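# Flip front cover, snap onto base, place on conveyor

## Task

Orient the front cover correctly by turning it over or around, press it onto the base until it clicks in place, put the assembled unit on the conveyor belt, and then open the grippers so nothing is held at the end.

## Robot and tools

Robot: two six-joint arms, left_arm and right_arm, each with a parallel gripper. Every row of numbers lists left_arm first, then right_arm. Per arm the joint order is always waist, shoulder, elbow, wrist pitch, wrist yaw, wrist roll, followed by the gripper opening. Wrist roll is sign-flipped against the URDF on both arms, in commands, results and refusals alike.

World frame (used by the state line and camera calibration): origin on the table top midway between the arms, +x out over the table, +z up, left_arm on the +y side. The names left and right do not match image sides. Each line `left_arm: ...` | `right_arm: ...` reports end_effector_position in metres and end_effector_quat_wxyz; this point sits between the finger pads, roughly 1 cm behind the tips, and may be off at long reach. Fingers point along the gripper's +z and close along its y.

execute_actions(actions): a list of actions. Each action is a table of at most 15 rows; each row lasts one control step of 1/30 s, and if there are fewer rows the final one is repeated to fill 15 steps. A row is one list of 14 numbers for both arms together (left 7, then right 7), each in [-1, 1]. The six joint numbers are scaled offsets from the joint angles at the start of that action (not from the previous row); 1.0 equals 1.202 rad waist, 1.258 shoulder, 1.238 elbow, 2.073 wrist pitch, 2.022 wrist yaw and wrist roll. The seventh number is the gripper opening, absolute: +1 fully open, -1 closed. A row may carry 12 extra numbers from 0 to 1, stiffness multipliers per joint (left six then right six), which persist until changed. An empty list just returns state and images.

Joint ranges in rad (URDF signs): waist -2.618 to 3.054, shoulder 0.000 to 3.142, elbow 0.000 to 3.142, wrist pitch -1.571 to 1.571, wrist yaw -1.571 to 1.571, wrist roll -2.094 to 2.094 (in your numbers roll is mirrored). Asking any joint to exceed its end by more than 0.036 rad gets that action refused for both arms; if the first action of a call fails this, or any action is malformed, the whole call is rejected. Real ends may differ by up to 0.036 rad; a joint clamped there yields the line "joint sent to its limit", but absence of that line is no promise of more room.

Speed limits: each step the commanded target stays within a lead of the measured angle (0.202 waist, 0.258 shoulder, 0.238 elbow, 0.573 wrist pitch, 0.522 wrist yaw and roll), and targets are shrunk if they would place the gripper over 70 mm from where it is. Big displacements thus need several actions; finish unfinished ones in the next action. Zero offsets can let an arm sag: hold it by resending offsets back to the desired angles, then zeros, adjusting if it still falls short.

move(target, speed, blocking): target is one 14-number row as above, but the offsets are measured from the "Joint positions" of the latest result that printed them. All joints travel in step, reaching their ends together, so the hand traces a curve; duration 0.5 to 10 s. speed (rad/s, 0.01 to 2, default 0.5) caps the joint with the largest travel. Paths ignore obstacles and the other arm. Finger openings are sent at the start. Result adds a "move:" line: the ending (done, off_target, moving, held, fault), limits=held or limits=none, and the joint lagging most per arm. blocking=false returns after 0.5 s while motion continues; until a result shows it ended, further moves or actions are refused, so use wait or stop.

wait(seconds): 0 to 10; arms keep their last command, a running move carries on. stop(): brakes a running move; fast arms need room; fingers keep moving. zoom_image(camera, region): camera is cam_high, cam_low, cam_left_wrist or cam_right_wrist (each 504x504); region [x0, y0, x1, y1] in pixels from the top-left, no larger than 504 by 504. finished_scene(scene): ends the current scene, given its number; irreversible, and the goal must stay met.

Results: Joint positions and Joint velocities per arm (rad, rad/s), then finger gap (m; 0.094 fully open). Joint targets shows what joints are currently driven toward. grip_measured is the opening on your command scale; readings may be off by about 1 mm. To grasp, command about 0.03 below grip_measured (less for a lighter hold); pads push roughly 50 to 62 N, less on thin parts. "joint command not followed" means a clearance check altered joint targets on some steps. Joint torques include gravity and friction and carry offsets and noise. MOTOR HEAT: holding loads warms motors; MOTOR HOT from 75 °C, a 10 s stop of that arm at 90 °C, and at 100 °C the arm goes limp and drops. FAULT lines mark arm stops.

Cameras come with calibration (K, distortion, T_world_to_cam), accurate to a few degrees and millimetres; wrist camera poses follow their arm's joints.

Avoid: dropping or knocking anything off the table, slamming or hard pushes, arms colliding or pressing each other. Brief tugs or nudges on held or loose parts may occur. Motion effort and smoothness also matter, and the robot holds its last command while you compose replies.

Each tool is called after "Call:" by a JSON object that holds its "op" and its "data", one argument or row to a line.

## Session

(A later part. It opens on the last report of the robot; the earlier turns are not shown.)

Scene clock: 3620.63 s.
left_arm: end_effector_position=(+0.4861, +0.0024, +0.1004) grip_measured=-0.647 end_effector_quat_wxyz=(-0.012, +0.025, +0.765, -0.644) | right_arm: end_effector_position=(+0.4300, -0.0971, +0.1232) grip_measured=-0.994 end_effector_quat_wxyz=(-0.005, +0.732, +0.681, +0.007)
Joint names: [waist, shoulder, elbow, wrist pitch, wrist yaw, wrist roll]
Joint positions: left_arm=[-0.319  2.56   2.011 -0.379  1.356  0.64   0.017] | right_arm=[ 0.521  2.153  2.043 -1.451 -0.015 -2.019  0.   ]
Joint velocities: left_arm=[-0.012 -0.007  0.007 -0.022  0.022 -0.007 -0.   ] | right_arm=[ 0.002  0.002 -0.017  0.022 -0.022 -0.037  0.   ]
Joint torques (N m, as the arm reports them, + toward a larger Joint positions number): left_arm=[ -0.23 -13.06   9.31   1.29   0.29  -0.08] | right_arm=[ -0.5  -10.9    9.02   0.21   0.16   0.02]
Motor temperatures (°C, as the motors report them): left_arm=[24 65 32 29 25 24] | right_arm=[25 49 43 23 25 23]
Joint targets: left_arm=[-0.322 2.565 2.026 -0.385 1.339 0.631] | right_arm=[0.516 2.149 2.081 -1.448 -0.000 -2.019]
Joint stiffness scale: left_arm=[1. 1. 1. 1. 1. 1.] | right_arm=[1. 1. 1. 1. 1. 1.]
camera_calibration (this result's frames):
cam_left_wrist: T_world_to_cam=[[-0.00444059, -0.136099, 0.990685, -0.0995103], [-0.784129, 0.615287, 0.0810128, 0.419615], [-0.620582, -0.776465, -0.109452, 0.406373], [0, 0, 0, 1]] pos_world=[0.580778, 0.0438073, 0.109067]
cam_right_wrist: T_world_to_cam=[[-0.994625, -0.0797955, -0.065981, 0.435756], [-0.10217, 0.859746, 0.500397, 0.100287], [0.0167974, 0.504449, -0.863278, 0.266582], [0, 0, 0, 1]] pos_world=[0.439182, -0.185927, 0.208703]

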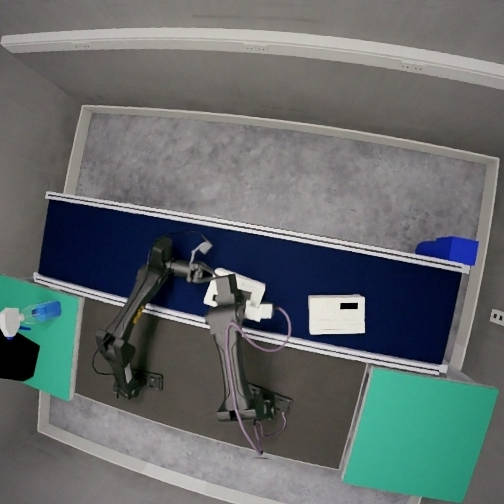

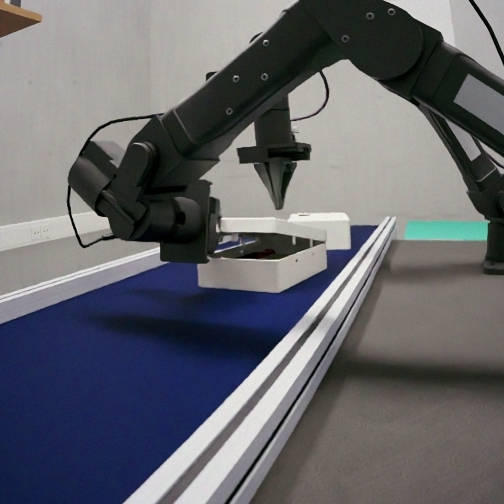

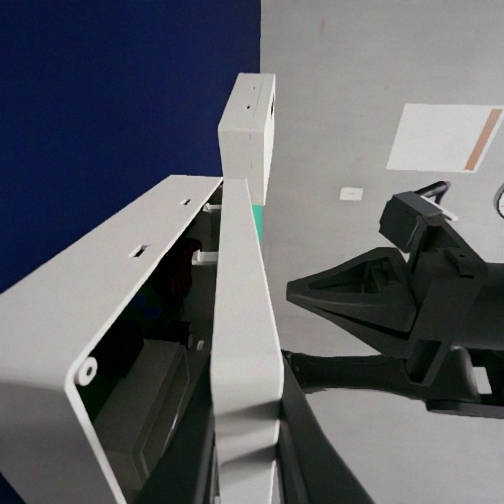

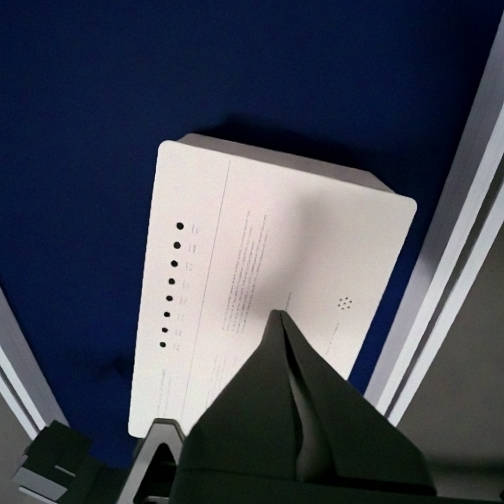

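Call:
{"op": "zoom_image", "data": {
  "camera": "cam_left_wrist",
  "region": [130, 150, 290, 310]
}}

Call:
{"op": "zoom_image", "data": {
  "camera": "cam_low",
  "region": [190, 195, 340, 300]
}}

Region (130, 150, 290, 310) of cam_left_wrist's 504x504 image, scaled by 3.150, with more detail than that image has.

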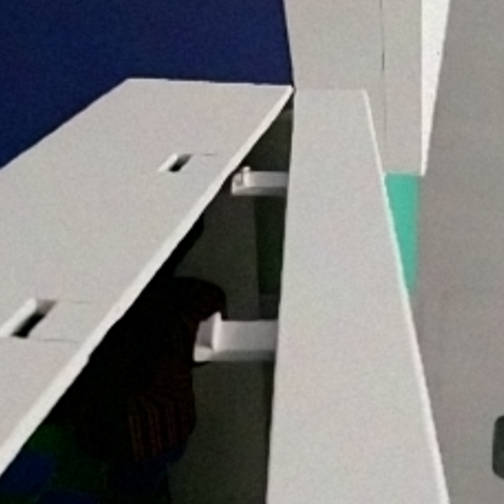

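Region (190, 195, 340, 300) of cam_low's 504x504 image, scaled by 3.360, with more detail than that image has; it fills the top 353 rows of this view, and the rest is white.

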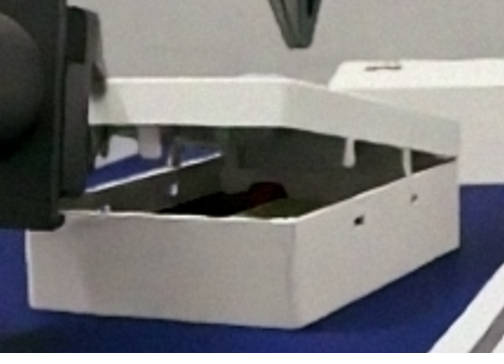

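Call:
{"op": "zoom_image", "data": {
  "camera": "cam_low",
  "region": [270, 220, 340, 270]
}}

Call:
{"op": "zoom_image", "data": {
  "camera": "cam_high",
  "region": [190, 255, 290, 335]
}}

Region (270, 220, 340, 270) of cam_low's 504x504 image, scaled by 7.200, with more detail than that image has; it fills the top 360 rows of this view, and the rest is white.

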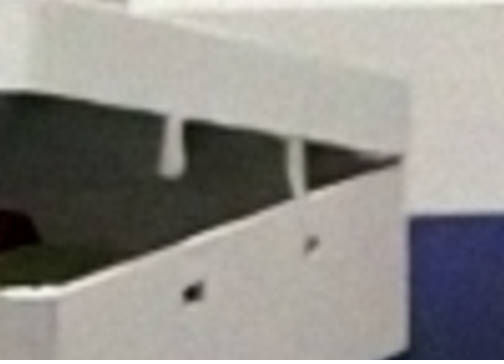

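Region (190, 255, 290, 335) of cam_high's 504x504 image, scaled by 5.040, with more detail than that image has; it fills the top 403 rows of this view, and the rest is white.

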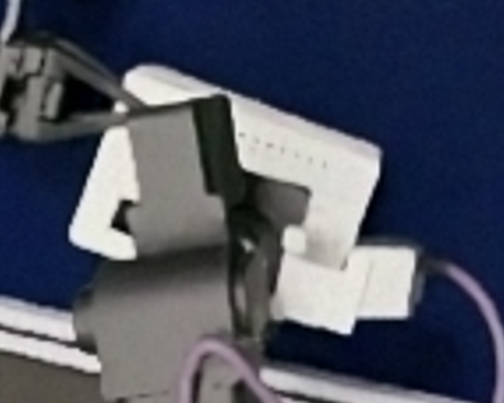

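Call:
{"op": "execute_actions", "data": {
  "actions": [
    [[-0.0025,0.004,0.012,-0.003,-0.008,-0.004,-0.662,-0.004,-0.004,0.022,0.005,0.007,0,-1],[-0.0025,0.004,0.012,-0.003,-0.008,-0.004,-0.662,-0.004,-0.005,0.012,0.009,0.007,0,-1],[-0.0025,0.004,0.012,-0.003,-0.008,-0.004,-0.662,-0.004,-0.006,0.002,0.013,0.007,0,-1],[-0.0025,0.004,0.012,-0.003,-0.008,-0.004,-0.662,-0.004,-0.007,-0.008,0.017,0.007,0,-1],[-0.0025,0.004,0.012,-0.003,-0.008,-0.004,-0.662,-0.004,-0.008,-0.018,0.021,0.007,0,-1],[-0.0025,0.004,0.012,-0.003,-0.008,-0.004,-0.662,-0.004,-0.009,-0.028,0.026,0.007,0,-1],[-0.0025,0.004,0.012,-0.003,-0.008,-0.004,-0.662,-0.004,-0.009,-0.038,0.031,0.007,0,-1],[-0.0025,0.004,0.012,-0.003,-0.008,-0.004,-0.662,-0.004,-0.009,-0.048,0.036,0.007,0,-1],[-0.0025,0.004,0.012,-0.003,-0.008,-0.004,-0.662,-0.004,-0.009,-0.058,0.040,0.007,0,-1],[-0.0025,0.004,0.012,-0.003,-0.008,-0.004,-0.662,-0.004,-0.009,-0.066,0.044,0.007,0,-1]]
  ]
}}

Scene clock: 3686.67 s.
left_arm: end_effector_position=(+0.4861, +0.0024, +0.1004) grip_measured=-0.647 end_effector_quat_wxyz=(-0.012, +0.025, +0.765, -0.644) | right_arm: end_effector_position=(+0.4317, -0.0964, +0.1053) grip_measured=-0.994 end_effector_quat_wxyz=(-0.005, +0.732, +0.681, +0.007)
Joint names: [waist, shoulder, elbow, wrist pitch, wrist yaw, wrist roll]
Joint positions: left_arm=[-0.319  2.56   2.011 -0.379  1.356  0.64   0.017] | right_arm=[ 0.521  2.153  1.972 -1.379 -0.015 -2.019  0.   ]
Joint velocities: left_arm=[-0.012 -0.002 -0.007 -0.051 -0.007  0.022 -0.   ] | right_arm=[-0.002  0.007 -0.007  0.066 -0.007 -0.022  0.001]
Joint torques (N m, as the arm reports them, + toward a larger Joint positions number): left_arm=[ -0.26 -13.08   9.33   1.27   0.3   -0.08] | right_arm=[ -0.46 -11.63   5.14   0.26   0.16   0.02]
Motor temperatures (°C, as the motors report them): left_arm=[24 65 32 29 25 24] | right_arm=[25 51 43 23 25 23]
Joint targets: left_arm=[-0.322 2.565 2.026 -0.385 1.340 0.632] | right_arm=[0.517 2.142 1.961 -1.360 -0.001 -2.019]
Joint stiffness scale: left_arm=[1. 1. 1. 1. 1. 1.] | right_arm=[1. 1. 1. 1. 1. 1.]
camera_calibration (this result's frames):
cam_left_wrist: T_world_to_cam=[[-0.00444059, -0.136099, 0.990685, -0.0995103], [-0.784129, 0.615287, 0.0810128, 0.419615], [-0.620582, -0.776465, -0.109452, 0.406373], [0, 0, 0, 1]] pos_world=[0.580778, 0.0438073, 0.109067]
cam_right_wrist: T_world_to_cam=[[-0.994578, -0.0797769, -0.0667089, 0.436423], [-0.102525, 0.859606, 0.500566, 0.108955], [0.0174098, 0.504692, -0.863124, 0.250487], [0, 0, 0, 1]] pos_world=[0.440866, -0.18526, 0.190775]

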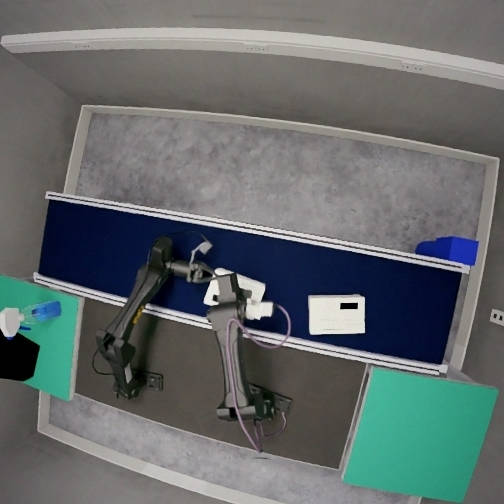

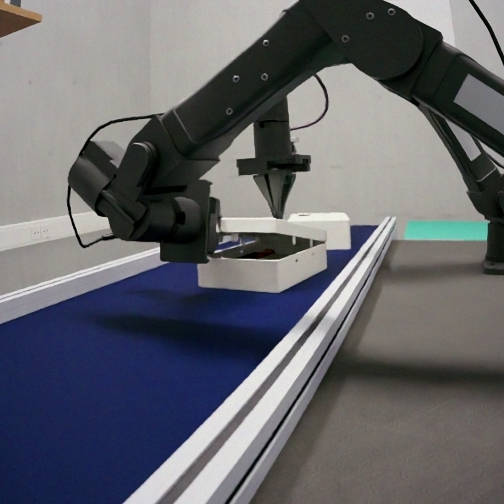

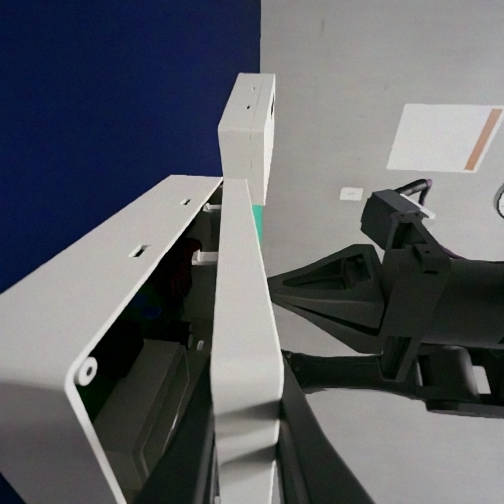

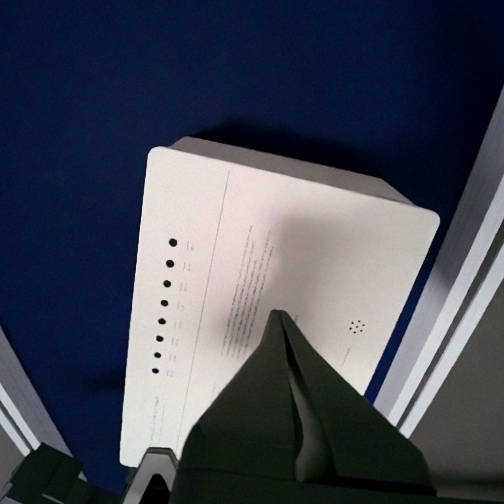

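Call:
{"op": "zoom_image", "data": {
  "camera": "cam_low",
  "region": [190, 175, 340, 280]
}}

Region (190, 175, 340, 280) of cam_low's 504x504 image, scaled by 3.360, with more detail than that image has; it fills the top 353 rows of this view, and the rest is white.

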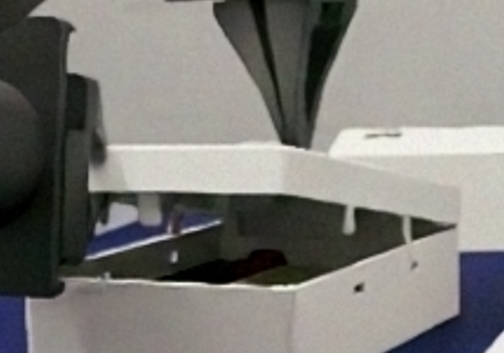

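Call:
{"op": "execute_actions", "data": {
  "actions": [
    [[-0.0025,0.004,0.012,-0.003,-0.008,-0.004,-0.662,-0.004,-0.009,-0.012,0.010,0.007,0,-1],[-0.0025,0.004,0.012,-0.003,-0.008,-0.004,-0.662,-0.004,-0.009,-0.018,0.012,0.007,0,-1],[-0.0025,0.004,0.012,-0.003,-0.008,-0.004,-0.662,-0.004,-0.009,-0.024,0.014,0.007,0,-1],[-0.0025,0.004,0.012,-0.003,-0.008,-0.004,-0.662,-0.004,-0.009,-0.030,0.016,0.007,0,-1],[-0.0025,0.004,0.012,-0.003,-0.008,-0.004,-0.662,-0.004,-0.009,-0.035,0.018,0.007,0,-1],[-0.0025,0.004,0.012,-0.003,-0.008,-0.004,-0.662,-0.004,-0.009,-0.040,0.020,0.007,0,-1],[-0.0025,0.004,0.012,-0.003,-0.008,-0.004,-0.662,-0.004,-0.009,-0.045,0.022,0.007,0,-1]]
  ]
}}

Scene clock: 3711.13 s.
left_arm: end_effector_position=(+0.4862, +0.0025, +0.0997) grip_measured=-0.647 end_effector_quat_wxyz=(-0.012, +0.024, +0.765, -0.643) | right_arm: end_effector_position=(+0.4325, -0.0962, +0.0974) grip_measured=-0.994 end_effector_quat_wxyz=(-0.005, +0.732, +0.681, +0.008)
Joint names: [waist, shoulder, elbow, wrist pitch, wrist yaw, wrist roll]
Joint positions: left_arm=[-0.319  2.561  2.011 -0.379  1.354  0.64   0.017] | right_arm=[ 0.521  2.153  1.94  -1.346 -0.014 -2.019  0.   ]
Joint velocities: left_arm=[ 0.007 -0.012  0.007 -0.037 -0.051  0.037 -0.001] | right_arm=[ 0.002 -0.022  0.012 -0.066 -0.007 -0.007 -0.001]
Joint torques (N m, as the arm reports them, + toward a larger Joint positions number): left_arm=[ -0.28 -12.97   9.21   1.27   0.32  -0.05] | right_arm=[ -0.47 -11.46   4.     0.29   0.18   0.04]
Motor temperatures (°C, as the motors report them): left_arm=[24 65 32 29 25 24] | right_arm=[25 52 40 23 25 23]
Joint targets: left_arm=[-0.322 2.565 2.026 -0.385 1.340 0.632] | right_arm=[0.517 2.142 1.916 -1.334 -0.000 -2.019]
Joint stiffness scale: left_arm=[1. 1. 1. 1. 1. 1.] | right_arm=[1. 1. 1. 1. 1. 1.]
camera_calibration (this result's frames):
cam_left_wrist: T_world_to_cam=[[-0.00382183, -0.137777, 0.990456, -0.0990921], [-0.784753, 0.614304, 0.0824241, 0.419936], [-0.619797, -0.776948, -0.110468, 0.406153], [0, 0, 0, 1]] pos_world=[0.5809, 0.0439391, 0.108401]
cam_right_wrist: T_world_to_cam=[[-0.994449, -0.0797494, -0.06864, 0.436825], [-0.103479, 0.859432, 0.500668, 0.113163], [0.0190635, 0.504991, -0.862914, 0.242847], [0, 0, 0, 1]] pos_world=[0.441481, -0.185055, 0.182883]

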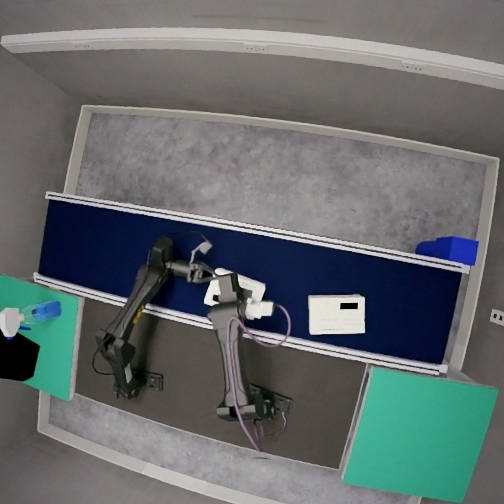

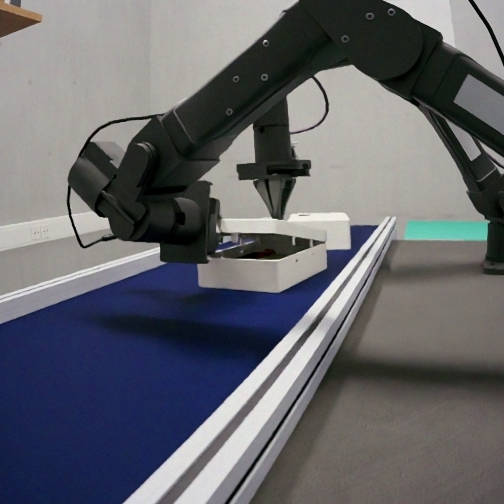

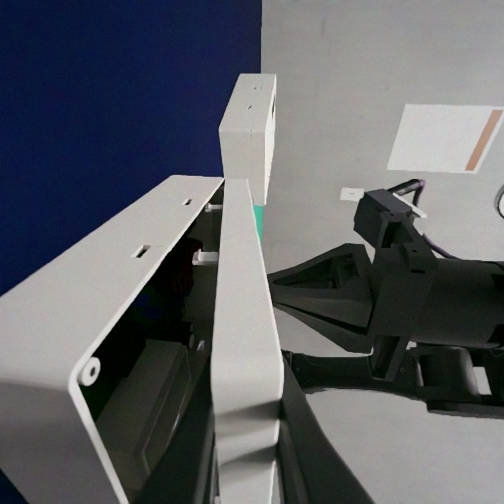

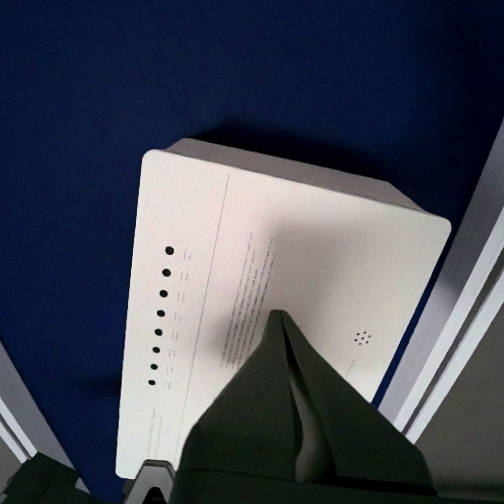

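about 0.085.

Call:
{"op": "zoom_image", "data": {
  "camera": "cam_left_wrist",
  "region": [130, 150, 290, 310]
}}

Call:
{"op": "zoom_image", "data": {
  "camera": "cam_low",
  "region": [190, 195, 340, 300]
}}

Region (130, 150, 290, 310) of cam_left_wrist's 504x504 image, scaled by 3.150, with more detail than that image has.

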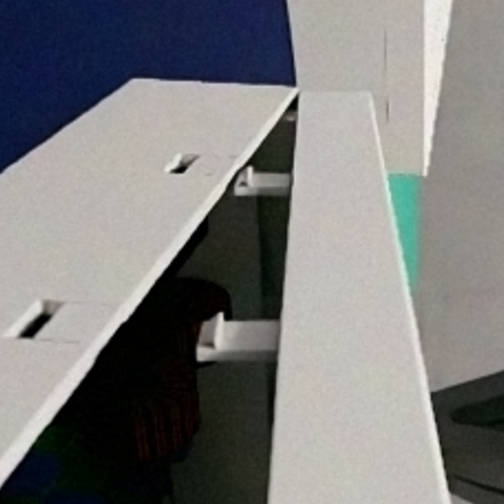

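Region (190, 195, 340, 300) of cam_low's 504x504 image, scaled by 3.360, with more detail than that image has; it fills the top 353 rows of this view, and the rest is white.

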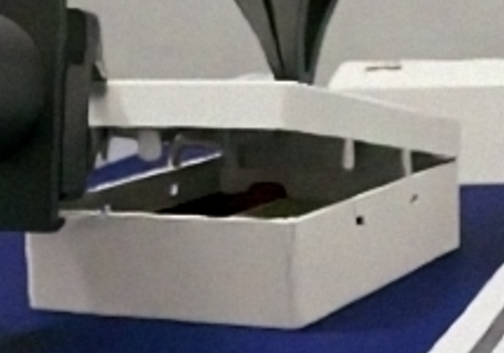

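Call:
{"op": "execute_actions", "data": {
  "actions": [
    [[-0.0025,0.006,0.012,-0.003,-0.007,-0.004,-0.662,-0.004,-0.009,-0.024,0.008,0.007,0,-1],[-0.0025,0.008,0.012,-0.003,-0.007,-0.005,-0.662,-0.004,-0.009,-0.030,0.009,0.007,0,-1],[-0.0025,0.009,0.012,-0.003,-0.007,-0.006,-0.662,-0.004,-0.009,-0.036,0.010,0.007,0,-1],[-0.0025,0.010,0.012,-0.003,-0.007,-0.007,-0.662,-0.004,-0.009,-0.042,0.011,0.007,0,-1],[-0.0025,0.012,0.012,-0.003,-0.007,-0.008,-0.662,-0.004,-0.009,-0.048,0.012,0.007,0,-1]]
  ]
}}

Scene clock: 3732.13 s.
left_arm: end_effector_position=(+0.4862, +0.0028, +0.0974) grip_measured=-0.647 end_effector_quat_wxyz=(-0.012, +0.024, +0.765, -0.644) | right_arm: end_effector_position=(+0.4324, -0.0962, +0.0960) grip_measured=-0.994 end_effector_quat_wxyz=(-0.003, +0.732, +0.681, +0.012)
Joint names: [waist, shoulder, elbow, wrist pitch, wrist yaw, wrist roll]
Joint positions: left_arm=[-0.319  2.566  2.011 -0.378  1.356  0.637  0.017] | right_arm=[ 0.521  2.142  1.917 -1.325 -0.015 -2.019  0.   ]
Joint velocities: left_arm=[-0.002  0.002  0.002  0.037  0.022  0.007  0.   ] | right_arm=[-0.007  0.017 -0.007  0.022 -0.007  0.007 -0.002]
Joint torques (N m, as the arm reports them, + toward a larger Joint positions number): left_arm=[ -0.38 -12.62   9.32   1.28   0.3   -0.12] | right_arm=[ -0.47 -10.59   3.09   0.24   0.16   0.02]
Motor temperatures (°C, as the motors report them): left_arm=[24 65 32 29 25 24] | right_arm=[25 52 38 23 25 23]
Joint targets: left_arm=[-0.322 2.576 2.026 -0.385 1.340 0.624] | right_arm=[0.517 2.142 1.881 -1.321 -0.000 -2.019]
Joint stiffness scale: left_arm=[1. 1. 1. 1. 1. 1.] | right_arm=[1. 1. 1. 1. 1. 1.]
camera_calibration (this result's frames):
cam_left_wrist: T_world_to_cam=[[-0.00293947, -0.136861, 0.990586, -0.0972172], [-0.784074, 0.615138, 0.0826618, 0.419522], [-0.62066, -0.77645, -0.109117, 0.40644], [0, 0, 0, 1]] pos_world=[0.580912, 0.0442115, 0.105973]
cam_right_wrist: T_world_to_cam=[[-0.993838, -0.0794837, -0.0772598, 0.437192], [-0.107686, 0.857563, 0.502981, 0.115273], [0.0262763, 0.508202, -0.860837, 0.238578], [0, 0, 0, 1]] pos_world=[0.440642, -0.185349, 0.181174]

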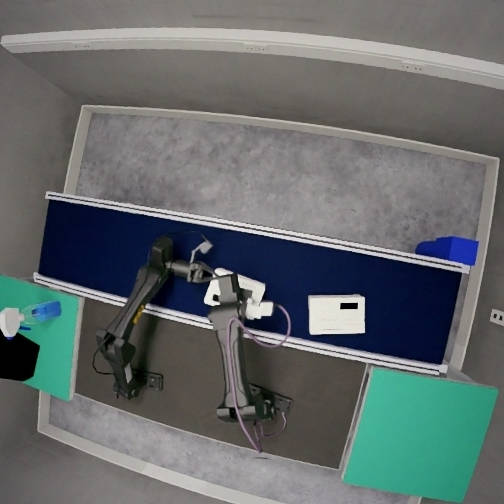

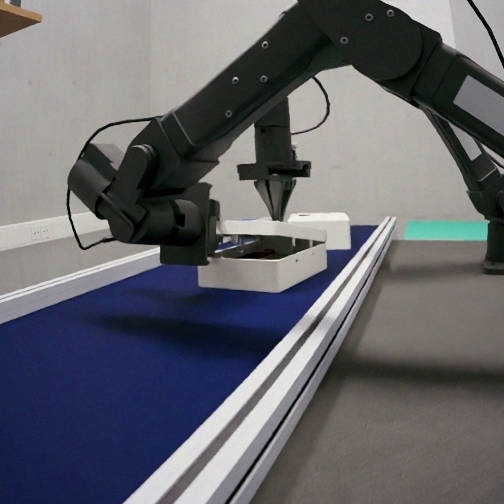

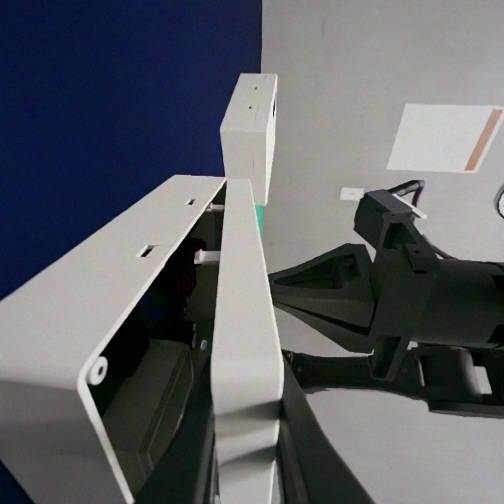

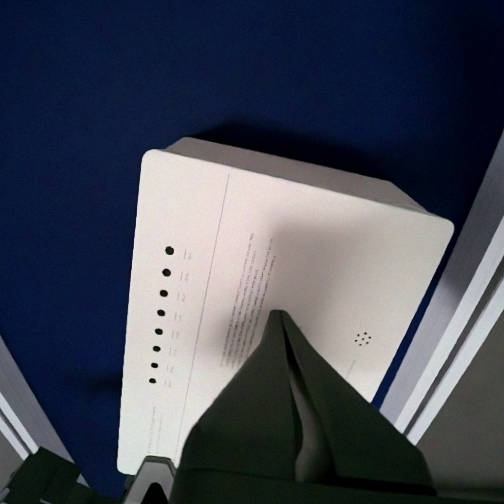

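Call:
{"op": "zoom_image", "data": {
  "camera": "cam_left_wrist",
  "region": [130, 150, 290, 310]
}}

Call:
{"op": "zoom_image", "data": {
  "camera": "cam_low",
  "region": [190, 195, 340, 300]
}}

Region (130, 150, 290, 310) of cam_left_wrist's 504x504 image, scaled by 3.150, with more detail than that image has.

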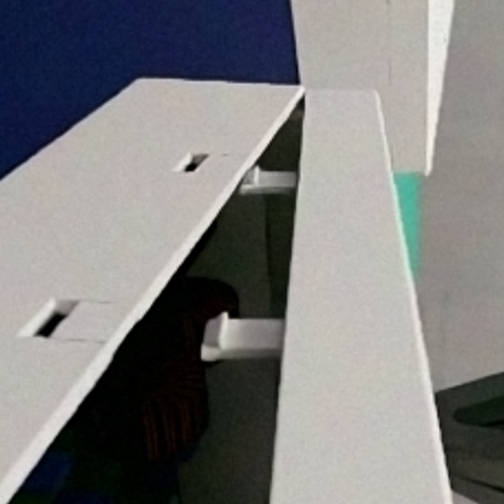

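Region (190, 195, 340, 300) of cam_low's 504x504 image, scaled by 3.360, with more detail than that image has; it fills the top 353 rows of this view, and the rest is white.

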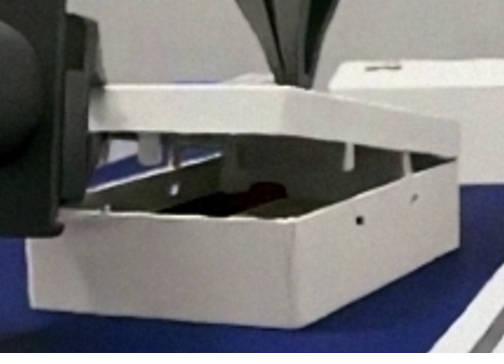

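Call:
{"op": "zoom_image", "data": {
  "camera": "cam_left_wrist",
  "region": [180, 170, 250, 240]
}}

Region (180, 170, 250, 240) of cam_left_wrist's 504x504 image, scaled by 7.200, with more detail than that image has.

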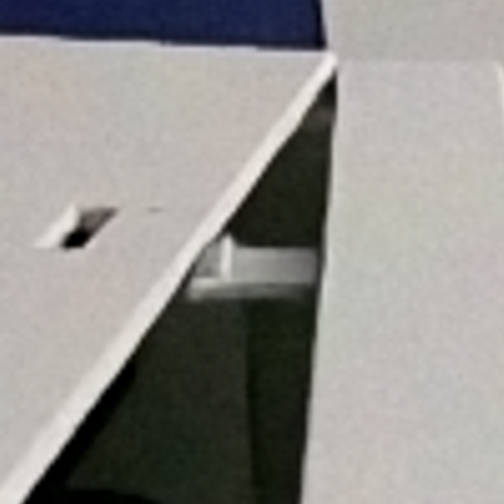

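Call:
{"op": "execute_actions", "data": {
  "actions": [
    [[-0.0025,0.008,0.012,-0.003,-0.008,-0.0065,-0.662,-0.003,0.003,-0.029,0.001,0.007,0,-1],[-0.0025,0.009,0.012,-0.003,-0.008,-0.007,-0.662,-0.003,0.006,-0.030,0.0,0.007,0,-1],[-0.0025,0.010,0.012,-0.003,-0.008,-0.0075,-0.662,-0.003,0.009,-0.031,-0.001,0.007,0,-1],[-0.0025,0.011,0.012,-0.003,-0.008,-0.008,-0.662,-0.003,0.012,-0.032,-0.002,0.007,0,-1],[-0.0025,0.012,0.012,-0.003,-0.008,-0.009,-0.662,-0.003,0.016,-0.034,-0.002,0.007,0,-1]]
  ]
}}

Scene clock: 3766.63 s.
left_arm: end_effector_position=(+0.4862, +0.0028, +0.0974) grip_measured=-0.647 end_effector_quat_wxyz=(-0.012, +0.025, +0.765, -0.644) | right_arm: end_effector_position=(+0.4324, -0.0962, +0.0960) grip_measured=-0.994 end_effector_quat_wxyz=(-0.003, +0.732, +0.681, +0.012)
Joint names: [waist, shoulder, elbow, wrist pitch, wrist yaw, wrist roll]
Joint positions: left_arm=[-0.319  2.566  2.011 -0.378  1.356  0.636  0.017] | right_arm=[ 0.521  2.142  1.917 -1.325 -0.015 -2.019  0.   ]
Joint velocities: left_arm=[-0.012 -0.007 -0.007 -0.022 -0.022  0.007  0.001] | right_arm=[-0.002  0.012  0.012  0.007 -0.007  0.066 -0.001]
Joint torques (N m, as the arm reports them, + toward a larger Joint positions number): left_arm=[ -0.22 -12.37   9.24   1.28   0.28  -0.2 ] | right_arm=[-0.35 -9.08  2.65  0.16  0.16  0.02]
Motor temperatures (°C, as the motors report them): left_arm=[24 64 32 29 25 24] | right_arm=[25 51 37 23 25 23]
Joint targets: left_arm=[-0.322 2.581 2.026 -0.384 1.340 0.618] | right_arm=[0.518 2.163 1.875 -1.329 -0.001 -2.019]
Joint stiffness scale: left_arm=[1. 1. 1. 1. 1. 1.] | right_arm=[1. 1. 1. 1. 1. 1.]
camera_calibration (this result's frames):
cam_left_wrist: T_world_to_cam=[[-0.00370098, -0.136823, 0.990589, -0.0968474], [-0.784056, 0.615243, 0.0820496, 0.419572], [-0.620679, -0.776373, -0.109554, 0.406492], [0, 0, 0, 1]] pos_world=[0.580911, 0.0441995, 0.106043]
cam_right_wrist: T_world_to_cam=[[-0.993838, -0.0794837, -0.0772598, 0.437192], [-0.107686, 0.857563, 0.502981, 0.115273], [0.0262763, 0.508202, -0.860837, 0.238578], [0, 0, 0, 1]] pos_world=[0.440642, -0.185349, 0.181174]

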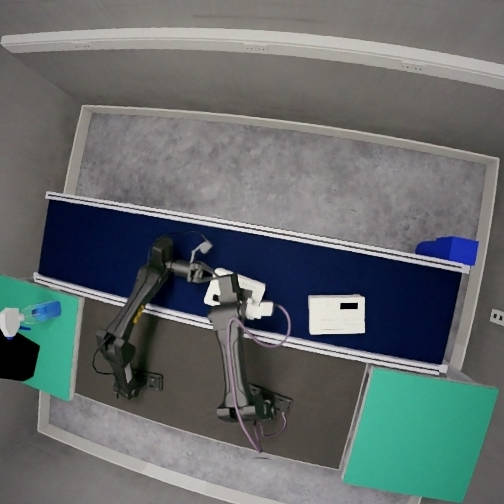

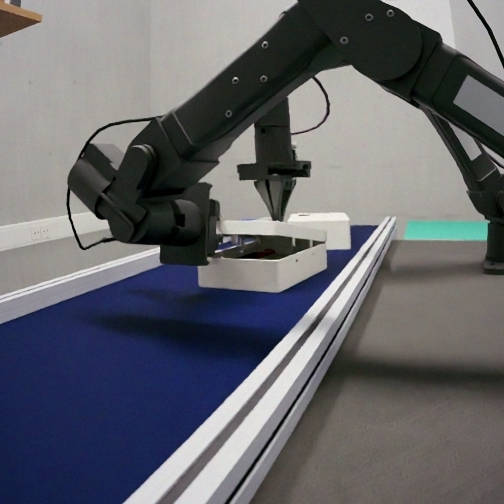

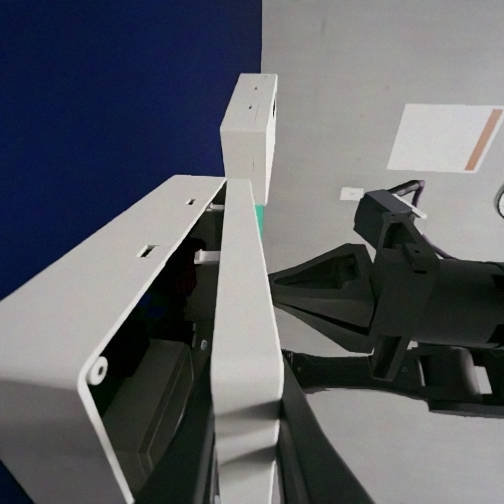

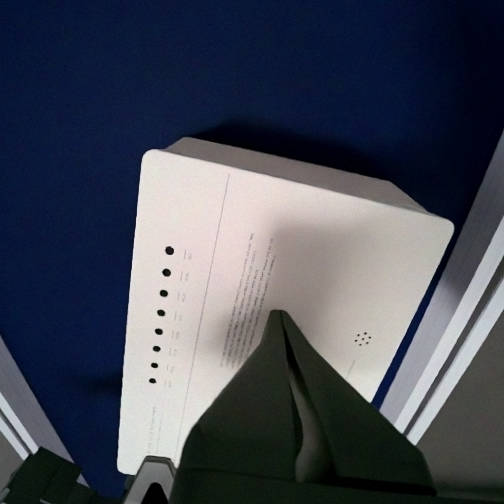

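Call:
{"op": "execute_actions", "data": {
  "actions": [
    [[-0.0025,0.012,0.012,-0.003,-0.008,-0.009,-0.662,-0.003,0.019,-0.036,-0.002,0.007,0,-1],[-0.0025,0.012,0.012,-0.003,-0.008,-0.009,-0.662,-0.003,0.022,-0.039,-0.002,0.007,0,-1],[-0.0025,0.012,0.012,-0.003,-0.008,-0.009,-0.662,-0.003,0.026,-0.042,-0.002,0.007,0,-1],[-0.0025,0.012,0.012,-0.003,-0.008,-0.009,-0.662,-0.003,0.030,-0.045,-0.002,0.007,0,-1],[-0.0025,0.012,0.012,-0.003,-0.008,-0.009,-0.662,-0.003,0.034,-0.048,-0.002,0.007,0,-1]]
  ]
}}

Scene clock: 3776.97 s.
left_arm: end_effector_position=(+0.4861, +0.0033, +0.0953) grip_measured=-0.646 end_effector_quat_wxyz=(-0.013, +0.025, +0.764, -0.645) | right_arm: end_effector_position=(+0.4320, -0.0959, +0.0944) grip_measured=-0.994 end_effector_quat_wxyz=(-0.004, +0.732, +0.681, +0.012)
Joint names: [waist, shoulder, elbow, wrist pitch, wrist yaw, wrist roll]
Joint positions: left_arm=[-0.317  2.571  2.011 -0.375  1.361  0.634  0.017] | right_arm=[ 0.521  2.142  1.91  -1.319 -0.017 -2.019  0.   ]
Joint velocities: left_arm=[-0.012 -0.017  0.002  0.007  0.007  0.051 -0.002] | right_arm=[-0.012  0.007  0.007  0.022 -0.037  0.051 -0.001]
Joint torques (N m, as the arm reports them, + toward a larger Joint positions number): left_arm=[ -0.4  -12.71   9.3    1.22   0.25  -0.16] | right_arm=[-0.37 -7.39  1.77  0.11  0.18  0.02]
Motor temperatures (°C, as the motors report them): left_arm=[24 64 32 29 25 24] | right_arm=[25 50 36 23 25 23]
Joint targets: left_arm=[-0.322 2.581 2.026 -0.384 1.340 0.618] | right_arm=[0.518 2.185 1.857 -1.329 -0.001 -2.019]
Joint stiffness scale: left_arm=[1. 1. 1. 1. 1. 1.] | right_arm=[1. 1. 1. 1. 1. 1.]
camera_calibration (this result's frames):
cam_left_wrist: T_world_to_cam=[[-0.00329199, -0.133218, 0.991081, -0.0949697], [-0.782646, 0.617256, 0.0803697, 0.41888], [-0.622458, -0.775402, -0.106294, 0.407128], [0, 0, 0, 1]] pos_world=[0.580943, 0.0444794, 0.103733]
cam_right_wrist: T_world_to_cam=[[-0.99397, -0.0794184, -0.075612, 0.436621], [-0.106829, 0.856878, 0.50433, 0.115305], [0.0247371, 0.509366, -0.860194, 0.237784], [0, 0, 0, 1]] pos_world=[0.440424, -0.185246, 0.179403]

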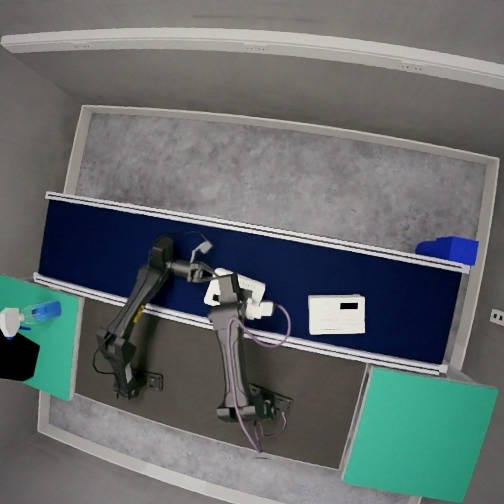

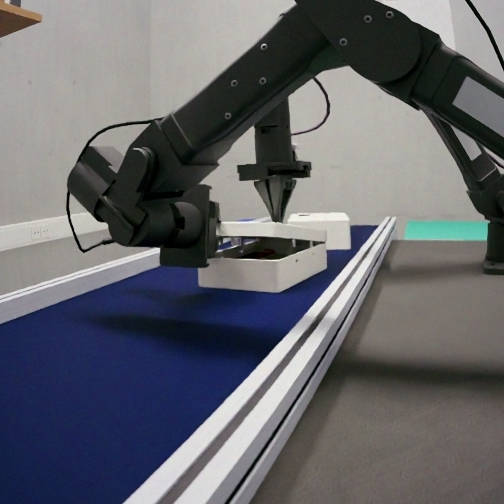

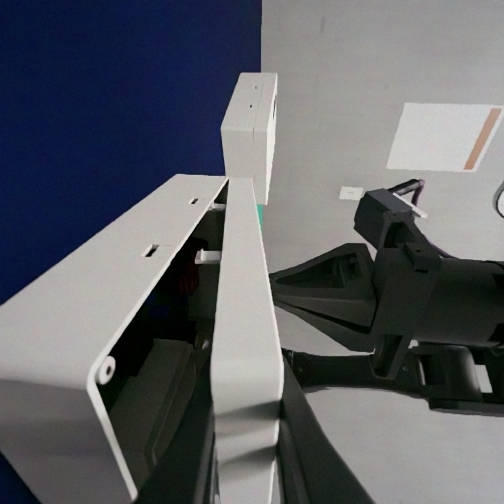

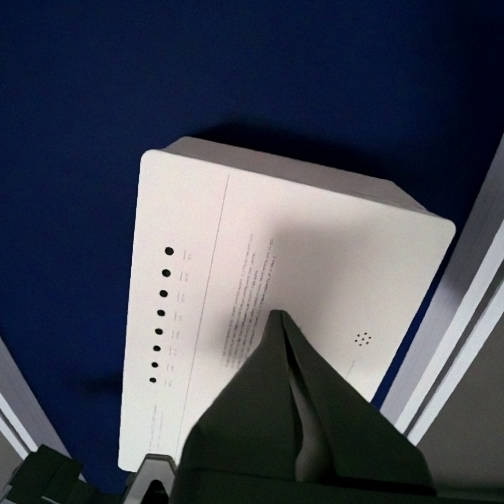

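Call:
{"op": "zoom_image", "data": {
  "camera": "cam_left_wrist",
  "region": [130, 150, 290, 310]
}}

Call:
{"op": "zoom_image", "data": {
  "camera": "cam_low",
  "region": [190, 195, 340, 300]
}}

Region (130, 150, 290, 310) of cam_left_wrist's 504x504 image, scaled by 3.150, with more detail than that image has.

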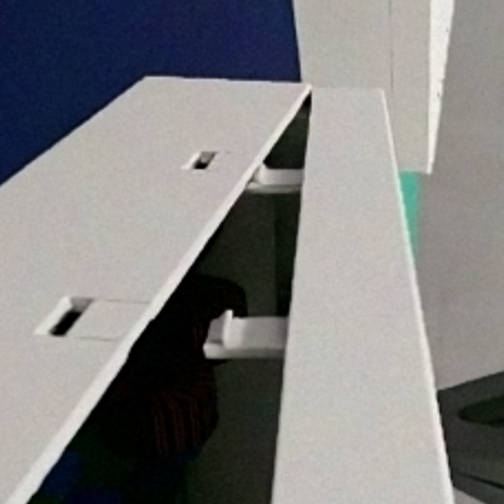

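Region (190, 195, 340, 300) of cam_low's 504x504 image, scaled by 3.360, with more detail than that image has; it fills the top 353 rows of this view, and the rest is white.

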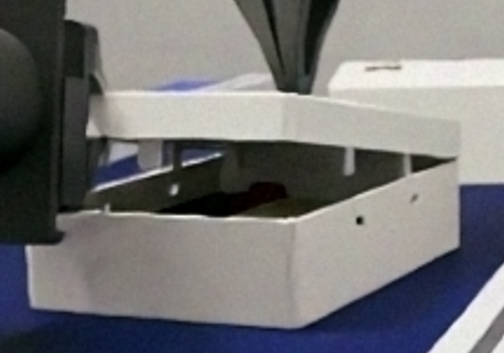

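Call:
{"op": "execute_actions", "data": {
  "actions": [
    [[-0.004,0.010,0.012,-0.004,-0.010,-0.009,-0.662,-0.003,0.036,-0.045,-0.004,0.007,0,-1],[-0.004,0.012,0.012,-0.004,-0.010,-0.010,-0.662,-0.003,0.038,-0.048,-0.004,0.007,0,-1],[-0.004,0.014,0.012,-0.004,-0.010,-0.011,-0.662,-0.003,0.040,-0.051,-0.004,0.007,0,-1],[-0.004,0.015,0.012,-0.004,-0.010,-0.012,-0.662,-0.003,0.042,-0.054,-0.004,0.007,0,-1]]
  ]
}}

Scene clock: 3818.27 s.
left_arm: end_effector_position=(+0.4860, +0.0037, +0.0932) grip_measured=-0.645 end_effector_quat_wxyz=(-0.014, +0.026, +0.762, -0.647) | right_arm: end_effector_position=(+0.4319, -0.0956, +0.0932) grip_measured=-0.994 end_effector_quat_wxyz=(-0.005, +0.732, +0.681, +0.012)
Joint names: [waist, shoulder, elbow, wrist pitch, wrist yaw, wrist roll]
Joint positions: left_arm=[-0.316  2.578  2.011 -0.369  1.367  0.632  0.017] | right_arm=[ 0.521  2.142  1.906 -1.315 -0.018 -2.019  0.   ]
Joint velocities: left_arm=[ 0.002  0.002 -0.027  0.037 -0.037  0.007 -0.   ] | right_arm=[ 0.037 -0.012  0.007 -0.007 -0.037 -0.066  0.001]
Joint torques (N m, as the arm reports them, + toward a larger Joint positions number): left_arm=[ -0.49 -12.55   9.27   1.18   0.22  -0.25] | right_arm=[-0.36 -6.62  1.04  0.08  0.18  0.02]
Motor temperatures (°C, as the motors report them): left_arm=[24 64 32 29 25 24] | right_arm=[25 46 35 23 25 23]
Joint targets: left_arm=[-0.322 2.590 2.026 -0.383 1.341 0.610] | right_arm=[0.518 2.195 1.844 -1.328 -0.003 -2.019]
Joint stiffness scale: left_arm=[1. 1. 1. 1. 1. 1.] | right_arm=[1. 1. 1. 1. 1. 1.]
camera_calibration (this result's frames):
cam_left_wrist: T_world_to_cam=[[-0.00275214, -0.128256, 0.991737, -0.0931192], [-0.780783, 0.619914, 0.0780036, 0.418027], [-0.624796, -0.774117, -0.101847, 0.407872], [0, 0, 0, 1]] pos_world=[0.580969, 0.0446571, 0.101283]
cam_right_wrist: T_world_to_cam=[[-0.99402, -0.0793217, -0.075055, 0.43642], [-0.106507, 0.855978, 0.505923, 0.115225], [0.0241147, 0.510891, -0.859307, 0.236969], [0, 0, 0, 1]] pos_world=[0.440368, -0.185078, 0.17809]

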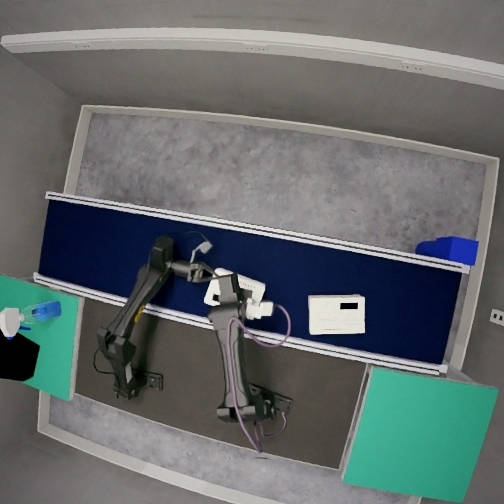

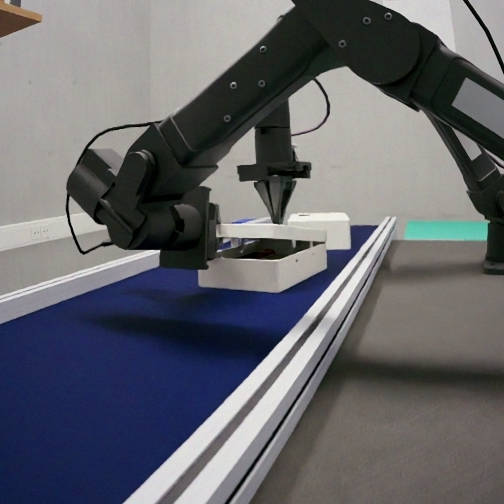

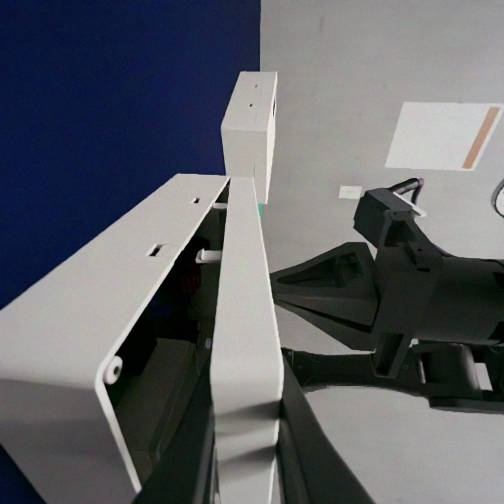

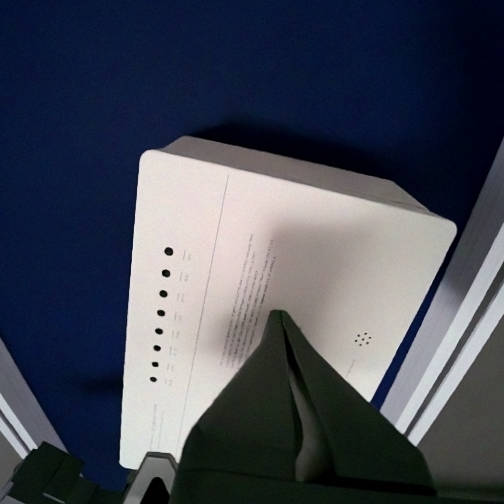

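Call:
{"op": "zoom_image", "data": {
  "camera": "cam_left_wrist",
  "region": [130, 150, 290, 310]
}}

Call:
{"op": "zoom_image", "data": {
  "camera": "cam_low",
  "region": [190, 195, 340, 300]
}}

Region (130, 150, 290, 310) of cam_left_wrist's 504x504 image, scaled by 3.150, with more detail than that image has.

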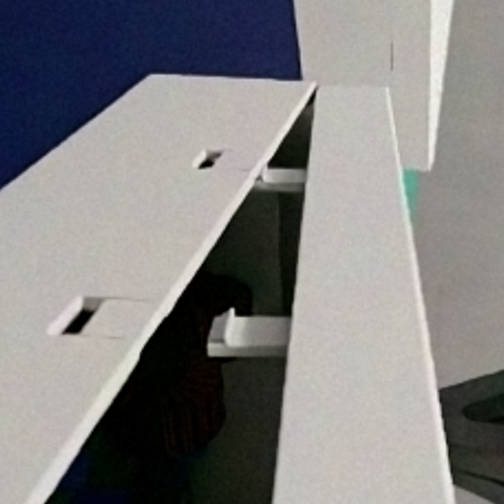

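Region (190, 195, 340, 300) of cam_low's 504x504 image, scaled by 3.360, with more detail than that image has; it fills the top 353 rows of this view, and the rest is white.

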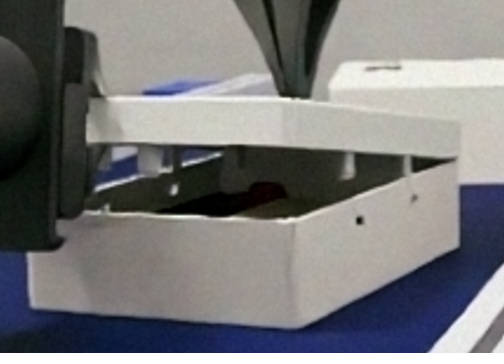

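Call:
{"op": "zoom_image", "data": {
  "camera": "cam_low",
  "region": [200, 210, 300, 280]
}}

Region (200, 210, 300, 280) of cam_low's 504x504 image, scaled by 5.040, with more detail than that image has; it fills the top 353 rows of this view, and the rest is white.

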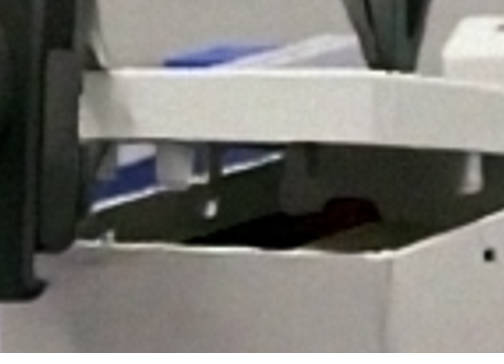

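Call:
{"op": "execute_actions", "data": {
  "actions": [
    [[0.0,0.010,0.012,-0.006,-0.010,-0.010,-0.662,-0.003,0.042,-0.050,-0.006,0.007,0,-1],[0.0,0.012,0.012,-0.006,-0.010,-0.011,-0.662,-0.003,0.043,-0.052,-0.006,0.007,0,-1],[0.0,0.014,0.012,-0.006,-0.010,-0.012,-0.662,-0.003,0.044,-0.054,-0.006,0.007,0,-1],[0.0,0.016,0.012,-0.006,-0.010,-0.013,-0.662,-0.003,0.045,-0.056,-0.006,0.007,0,-1]]
  ]
}}

Scene clock: 3884.73 s.
left_arm: end_effector_position=(+0.4861, +0.0042, +0.0923) grip_measured=-0.645 end_effector_quat_wxyz=(-0.015, +0.027, +0.761, -0.648) | right_arm: end_effector_position=(+0.4320, -0.0955, +0.0932) grip_measured=-0.994 end_effector_quat_wxyz=(-0.005, +0.732, +0.681, +0.013)
Joint names: [waist, shoulder, elbow, wrist pitch, wrist yaw, wrist roll]
Joint positions: left_arm=[-0.315  2.581  2.011 -0.366  1.372  0.632  0.017] | right_arm=[ 0.521  2.142  1.906 -1.314 -0.019 -2.019  0.   ]
Joint velocities: left_arm=[ 0.012  0.022 -0.017 -0.051  0.095 -0.007 -0.001] | right_arm=[-0.007  0.002 -0.017 -0.037  0.066  0.051 -0.001]
Joint torques (N m, as the arm reports them, + toward a larger Joint positions number): left_arm=[  0.   -12.35   9.24   1.17   0.22  -0.29] | right_arm=[-0.36 -6.34  0.48  0.08  0.16  0.02]
Motor temperatures (°C, as the motors report them): left_arm=[24 63 32 29 25 24] | right_arm=[25 44 34 23 25 23]
Joint targets: left_arm=[-0.316 2.598 2.026 -0.382 1.347 0.606] | right_arm=[0.518 2.199 1.837 -1.327 -0.004 -2.019]
Joint stiffness scale: left_arm=[1. 1. 1. 1. 1. 1.] | right_arm=[1. 1. 1. 1. 1. 1.]
camera_calibration (this result's frames):
cam_left_wrist: T_world_to_cam=[[-0.00267815, -0.124587, 0.992205, -0.0922428], [-0.779787, 0.621424, 0.0759245, 0.417548], [-0.626039, -0.773506, -0.0988154, 0.408483], [0, 0, 0, 1]] pos_world=[0.581078, 0.0449977, 0.100186]
cam_right_wrist: T_world_to_cam=[[-0.994003, -0.079292, -0.0753073, 0.43651], [-0.106622, 0.855727, 0.506324, 0.115134], [0.024295, 0.511317, -0.859049, 0.236858], [0, 0, 0, 1]] pos_world=[0.440413, -0.185021, 0.17805]

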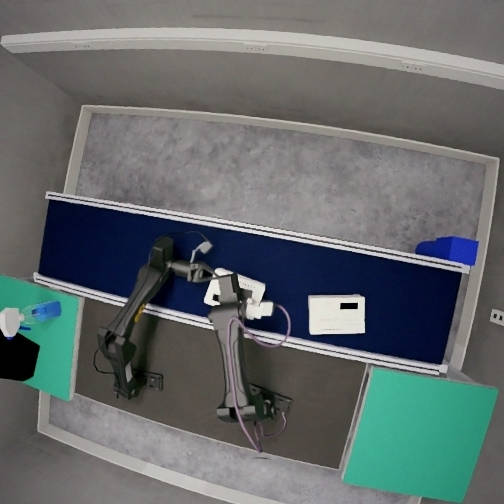

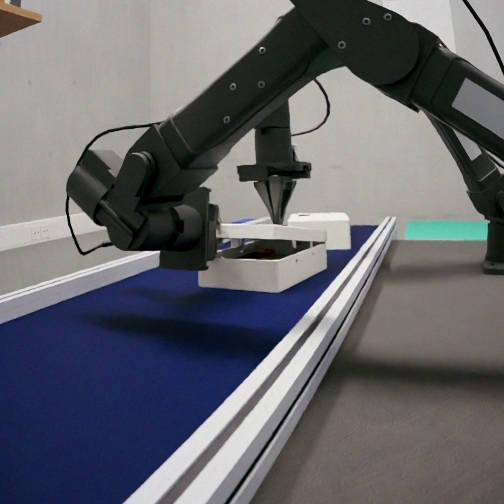

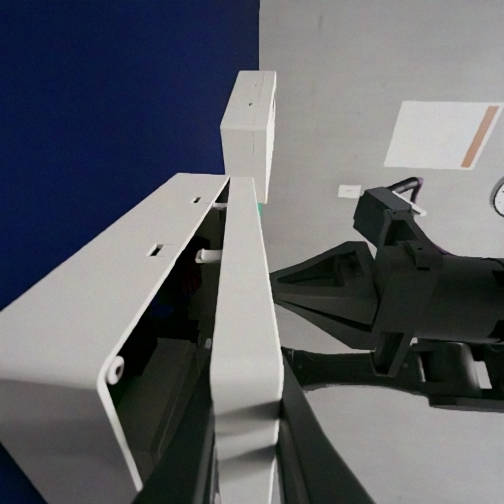

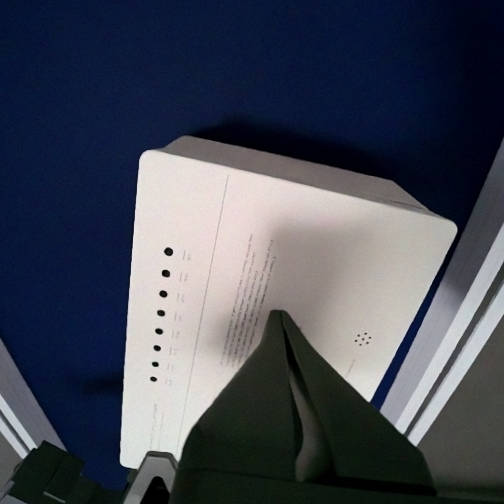

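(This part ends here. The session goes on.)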